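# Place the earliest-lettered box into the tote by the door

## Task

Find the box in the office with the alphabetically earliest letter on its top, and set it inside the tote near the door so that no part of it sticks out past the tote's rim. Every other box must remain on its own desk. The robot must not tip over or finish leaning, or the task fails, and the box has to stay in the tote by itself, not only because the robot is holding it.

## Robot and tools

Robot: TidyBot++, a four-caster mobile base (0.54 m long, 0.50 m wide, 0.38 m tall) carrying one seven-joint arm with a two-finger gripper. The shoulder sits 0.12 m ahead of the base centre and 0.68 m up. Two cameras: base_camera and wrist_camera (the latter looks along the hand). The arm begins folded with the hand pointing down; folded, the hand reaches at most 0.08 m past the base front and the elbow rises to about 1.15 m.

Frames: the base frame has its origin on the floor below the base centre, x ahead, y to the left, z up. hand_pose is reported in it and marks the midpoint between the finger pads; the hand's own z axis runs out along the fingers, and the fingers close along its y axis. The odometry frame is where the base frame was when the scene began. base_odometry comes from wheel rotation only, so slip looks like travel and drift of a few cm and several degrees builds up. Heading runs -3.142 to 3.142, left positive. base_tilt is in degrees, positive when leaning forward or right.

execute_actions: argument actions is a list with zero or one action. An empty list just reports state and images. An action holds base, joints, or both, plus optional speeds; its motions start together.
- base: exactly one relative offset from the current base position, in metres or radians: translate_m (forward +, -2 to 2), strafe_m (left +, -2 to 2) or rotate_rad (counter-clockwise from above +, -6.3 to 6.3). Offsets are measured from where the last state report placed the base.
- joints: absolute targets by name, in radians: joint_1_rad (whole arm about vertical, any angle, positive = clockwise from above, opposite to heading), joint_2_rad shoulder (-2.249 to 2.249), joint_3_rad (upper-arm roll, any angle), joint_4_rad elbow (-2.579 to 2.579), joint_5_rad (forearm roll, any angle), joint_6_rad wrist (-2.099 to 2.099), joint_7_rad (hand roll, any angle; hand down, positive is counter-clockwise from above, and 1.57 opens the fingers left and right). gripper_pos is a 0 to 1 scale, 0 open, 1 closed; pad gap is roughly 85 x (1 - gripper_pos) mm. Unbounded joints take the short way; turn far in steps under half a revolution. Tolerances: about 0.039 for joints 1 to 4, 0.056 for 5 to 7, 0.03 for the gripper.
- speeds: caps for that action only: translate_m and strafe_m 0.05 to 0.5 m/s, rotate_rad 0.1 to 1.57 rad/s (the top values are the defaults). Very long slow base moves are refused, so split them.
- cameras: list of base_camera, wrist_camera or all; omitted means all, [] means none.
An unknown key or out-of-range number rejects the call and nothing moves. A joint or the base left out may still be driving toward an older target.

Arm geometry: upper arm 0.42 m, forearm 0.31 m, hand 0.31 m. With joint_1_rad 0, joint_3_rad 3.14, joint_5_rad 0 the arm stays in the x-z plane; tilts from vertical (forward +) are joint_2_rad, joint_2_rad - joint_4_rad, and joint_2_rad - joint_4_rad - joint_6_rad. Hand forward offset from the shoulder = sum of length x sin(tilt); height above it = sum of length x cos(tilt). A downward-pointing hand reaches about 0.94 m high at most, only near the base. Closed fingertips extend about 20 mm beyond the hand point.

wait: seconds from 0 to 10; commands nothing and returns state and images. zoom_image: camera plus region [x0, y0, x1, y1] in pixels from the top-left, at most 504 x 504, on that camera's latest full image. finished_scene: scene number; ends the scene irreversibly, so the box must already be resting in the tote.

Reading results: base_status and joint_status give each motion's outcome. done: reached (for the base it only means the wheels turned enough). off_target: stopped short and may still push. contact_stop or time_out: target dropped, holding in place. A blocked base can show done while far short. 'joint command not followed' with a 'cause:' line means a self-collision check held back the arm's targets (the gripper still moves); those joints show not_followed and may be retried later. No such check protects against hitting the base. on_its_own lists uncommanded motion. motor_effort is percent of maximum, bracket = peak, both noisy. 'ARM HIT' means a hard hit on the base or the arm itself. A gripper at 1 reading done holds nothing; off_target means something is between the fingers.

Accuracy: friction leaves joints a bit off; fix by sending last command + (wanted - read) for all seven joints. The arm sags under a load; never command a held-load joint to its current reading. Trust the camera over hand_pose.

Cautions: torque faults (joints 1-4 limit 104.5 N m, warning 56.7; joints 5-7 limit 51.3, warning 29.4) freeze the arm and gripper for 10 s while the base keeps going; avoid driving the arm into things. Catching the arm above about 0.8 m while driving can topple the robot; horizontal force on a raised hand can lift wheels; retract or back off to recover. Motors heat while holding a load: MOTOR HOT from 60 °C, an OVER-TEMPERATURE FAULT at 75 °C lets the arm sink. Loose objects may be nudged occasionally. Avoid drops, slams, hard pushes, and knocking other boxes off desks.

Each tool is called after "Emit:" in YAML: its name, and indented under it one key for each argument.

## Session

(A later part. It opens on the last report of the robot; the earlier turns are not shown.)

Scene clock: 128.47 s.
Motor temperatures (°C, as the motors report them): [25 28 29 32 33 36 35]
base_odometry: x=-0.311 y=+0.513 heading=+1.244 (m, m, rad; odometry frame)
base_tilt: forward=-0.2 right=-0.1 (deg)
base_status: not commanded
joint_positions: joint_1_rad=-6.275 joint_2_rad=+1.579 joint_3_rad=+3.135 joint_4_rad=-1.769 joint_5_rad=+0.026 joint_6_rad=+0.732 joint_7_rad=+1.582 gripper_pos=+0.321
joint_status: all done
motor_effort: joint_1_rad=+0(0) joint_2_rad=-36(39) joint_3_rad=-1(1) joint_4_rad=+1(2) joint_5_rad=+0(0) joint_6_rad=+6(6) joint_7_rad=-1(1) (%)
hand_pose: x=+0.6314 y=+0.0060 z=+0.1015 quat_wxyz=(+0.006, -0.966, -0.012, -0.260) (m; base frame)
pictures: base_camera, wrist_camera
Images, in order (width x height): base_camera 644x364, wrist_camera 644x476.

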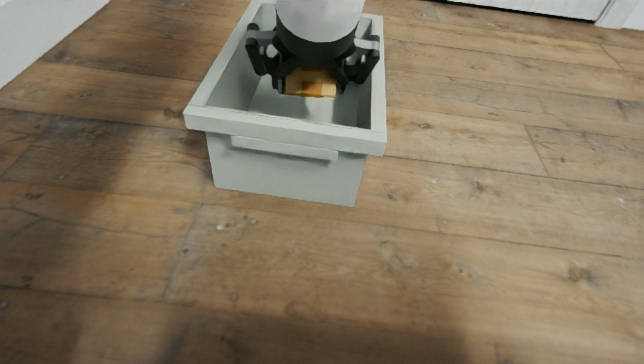

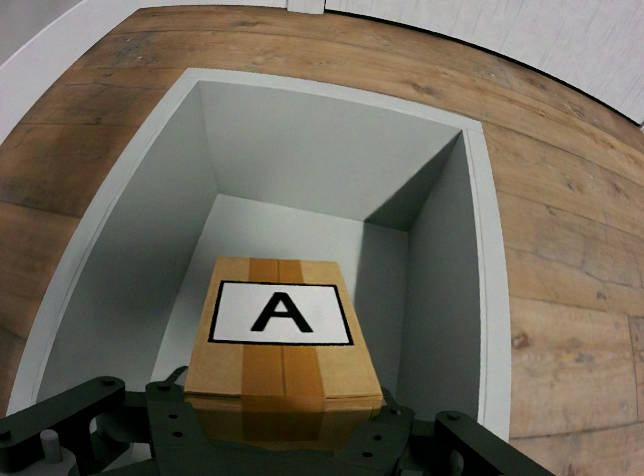

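Emit:
execute_actions:
  actions:
    - {"base":{"strafe_m":0.015},"joints":{"joint_2_rad":1.69,"joint_4_rad":-1.655,"joint_6_rad":0.92}}

Emit:
execute_actions:
  actions:
    - {"joints":{"gripper_pos":0.1}}
  cameras: []

Emit:
execute_actions:
  actions:
    - {"joints":{"joint_2_rad":1.2,"joint_4_rad":-2.0,"joint_6_rad":0.6}}

Scene clock: 135.17 s.
Motor temperatures (°C, as the motors report them): [25 29 29 32 33 36 35]
base_odometry: x=-0.325 y=+0.517 heading=+1.244 (m, m, rad; odometry frame)
base_tilt: forward=-0.3 right=+0.0 (deg)
base_status: done
joint_positions: joint_1_rad=-6.282 joint_2_rad=+1.687 joint_3_rad=+3.135 joint_4_rad=-1.670 joint_5_rad=+0.026 joint_6_rad=+0.874 joint_7_rad=+1.582 gripper_pos=+0.321
joint_status: all done
motor_effort: joint_1_rad=+0(4) joint_2_rad=-36(38) joint_3_rad=-1(4) joint_4_rad=+0(0) joint_5_rad=+0(1) joint_6_rad=+6(7) joint_7_rad=-1(0) (%)
hand_pose: x=+0.6600 y=+0.0101 z=+0.0797 quat_wxyz=(+0.007, -0.946, -0.014, -0.323) (m; base frame)
pictures: base_camera, wrist_camera
Images, in order (width x height): base_camera 644x364, wrist_camera 644x476.

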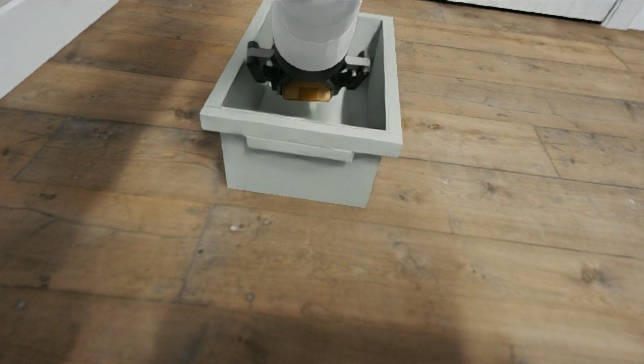

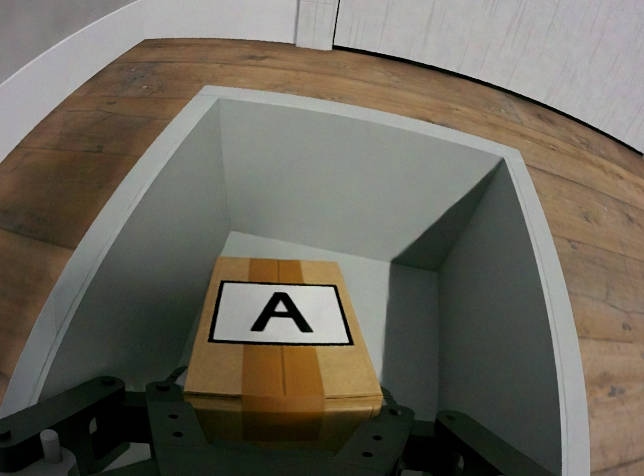

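Scene clock: 136.20 s.
Motor temperatures (°C, as the motors report them): [25 29 29 32 33 36 35]
base_odometry: x=-0.325 y=+0.517 heading=+1.244 (m, m, rad; odometry frame)
base_tilt: forward=-0.2 right=-0.1 (deg)
base_status: not commanded
joint_positions: joint_1_rad=-6.282 joint_2_rad=+1.687 joint_3_rad=+3.135 joint_4_rad=-1.670 joint_5_rad=+0.026 joint_6_rad=+0.876 joint_7_rad=+1.582 gripper_pos=+0.100
joint_status: all done
motor_effort: joint_1_rad=+0(1) joint_2_rad=-34(36) joint_3_rad=-1(1) joint_4_rad=+1(0) joint_5_rad=+0(0) joint_6_rad=+6(6) joint_7_rad=-1(1) (%)
hand_pose: x=+0.6604 y=+0.0101 z=+0.0800 quat_wxyz=(+0.007, -0.946, -0.014, -0.324) (m; base frame)
pictures: none
No camera images: the call's "cameras" was empty. Leave "cameras" out to get every camera's image.

Scene clock: 137.90 s.
Motor temperatures (°C, as the motors report them): [25 29 29 32 33 36 35]
base_odometry: x=-0.325 y=+0.517 heading=+1.244 (m, m, rad; odometry frame)
base_tilt: forward=-0.2 right=-0.1 (deg)
base_status: not commanded
joint_positions: joint_1_rad=-6.282 joint_2_rad=+1.212 joint_3_rad=+3.135 joint_4_rad=-1.984 joint_5_rad=+0.026 joint_6_rad=+0.642 joint_7_rad=+1.582 gripper_pos=+0.100
joint_status: all done
motor_effort: joint_1_rad=+0(0) joint_2_rad=-35(38) joint_3_rad=-1(1) joint_4_rad=+2(3) joint_5_rad=+0(0) joint_6_rad=+5(6) joint_7_rad=+0(1) (%)
hand_pose: x=+0.6682 y=+0.0091 z=+0.2566 quat_wxyz=(+0.006, -0.957, -0.017, -0.290) (m; base frame)
pictures: base_camera, wrist_camera
Images, in order (width x height): base_camera 644x364, wrist_camera 644x476.

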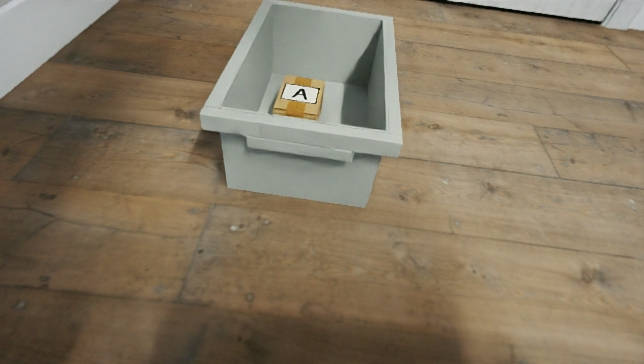

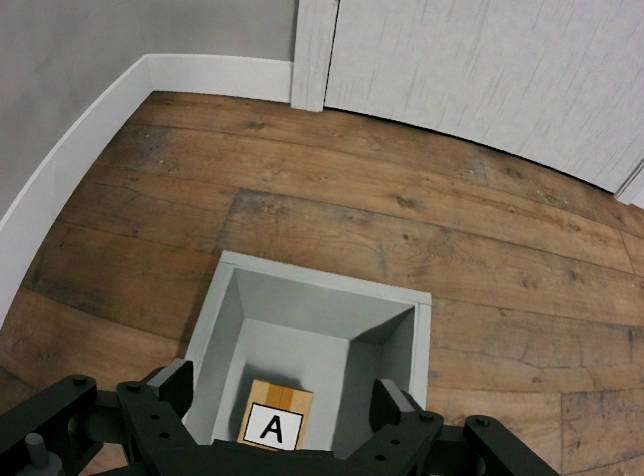

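Emit:
finished_scene:
  scene: 1

The scene is finished: the task was done.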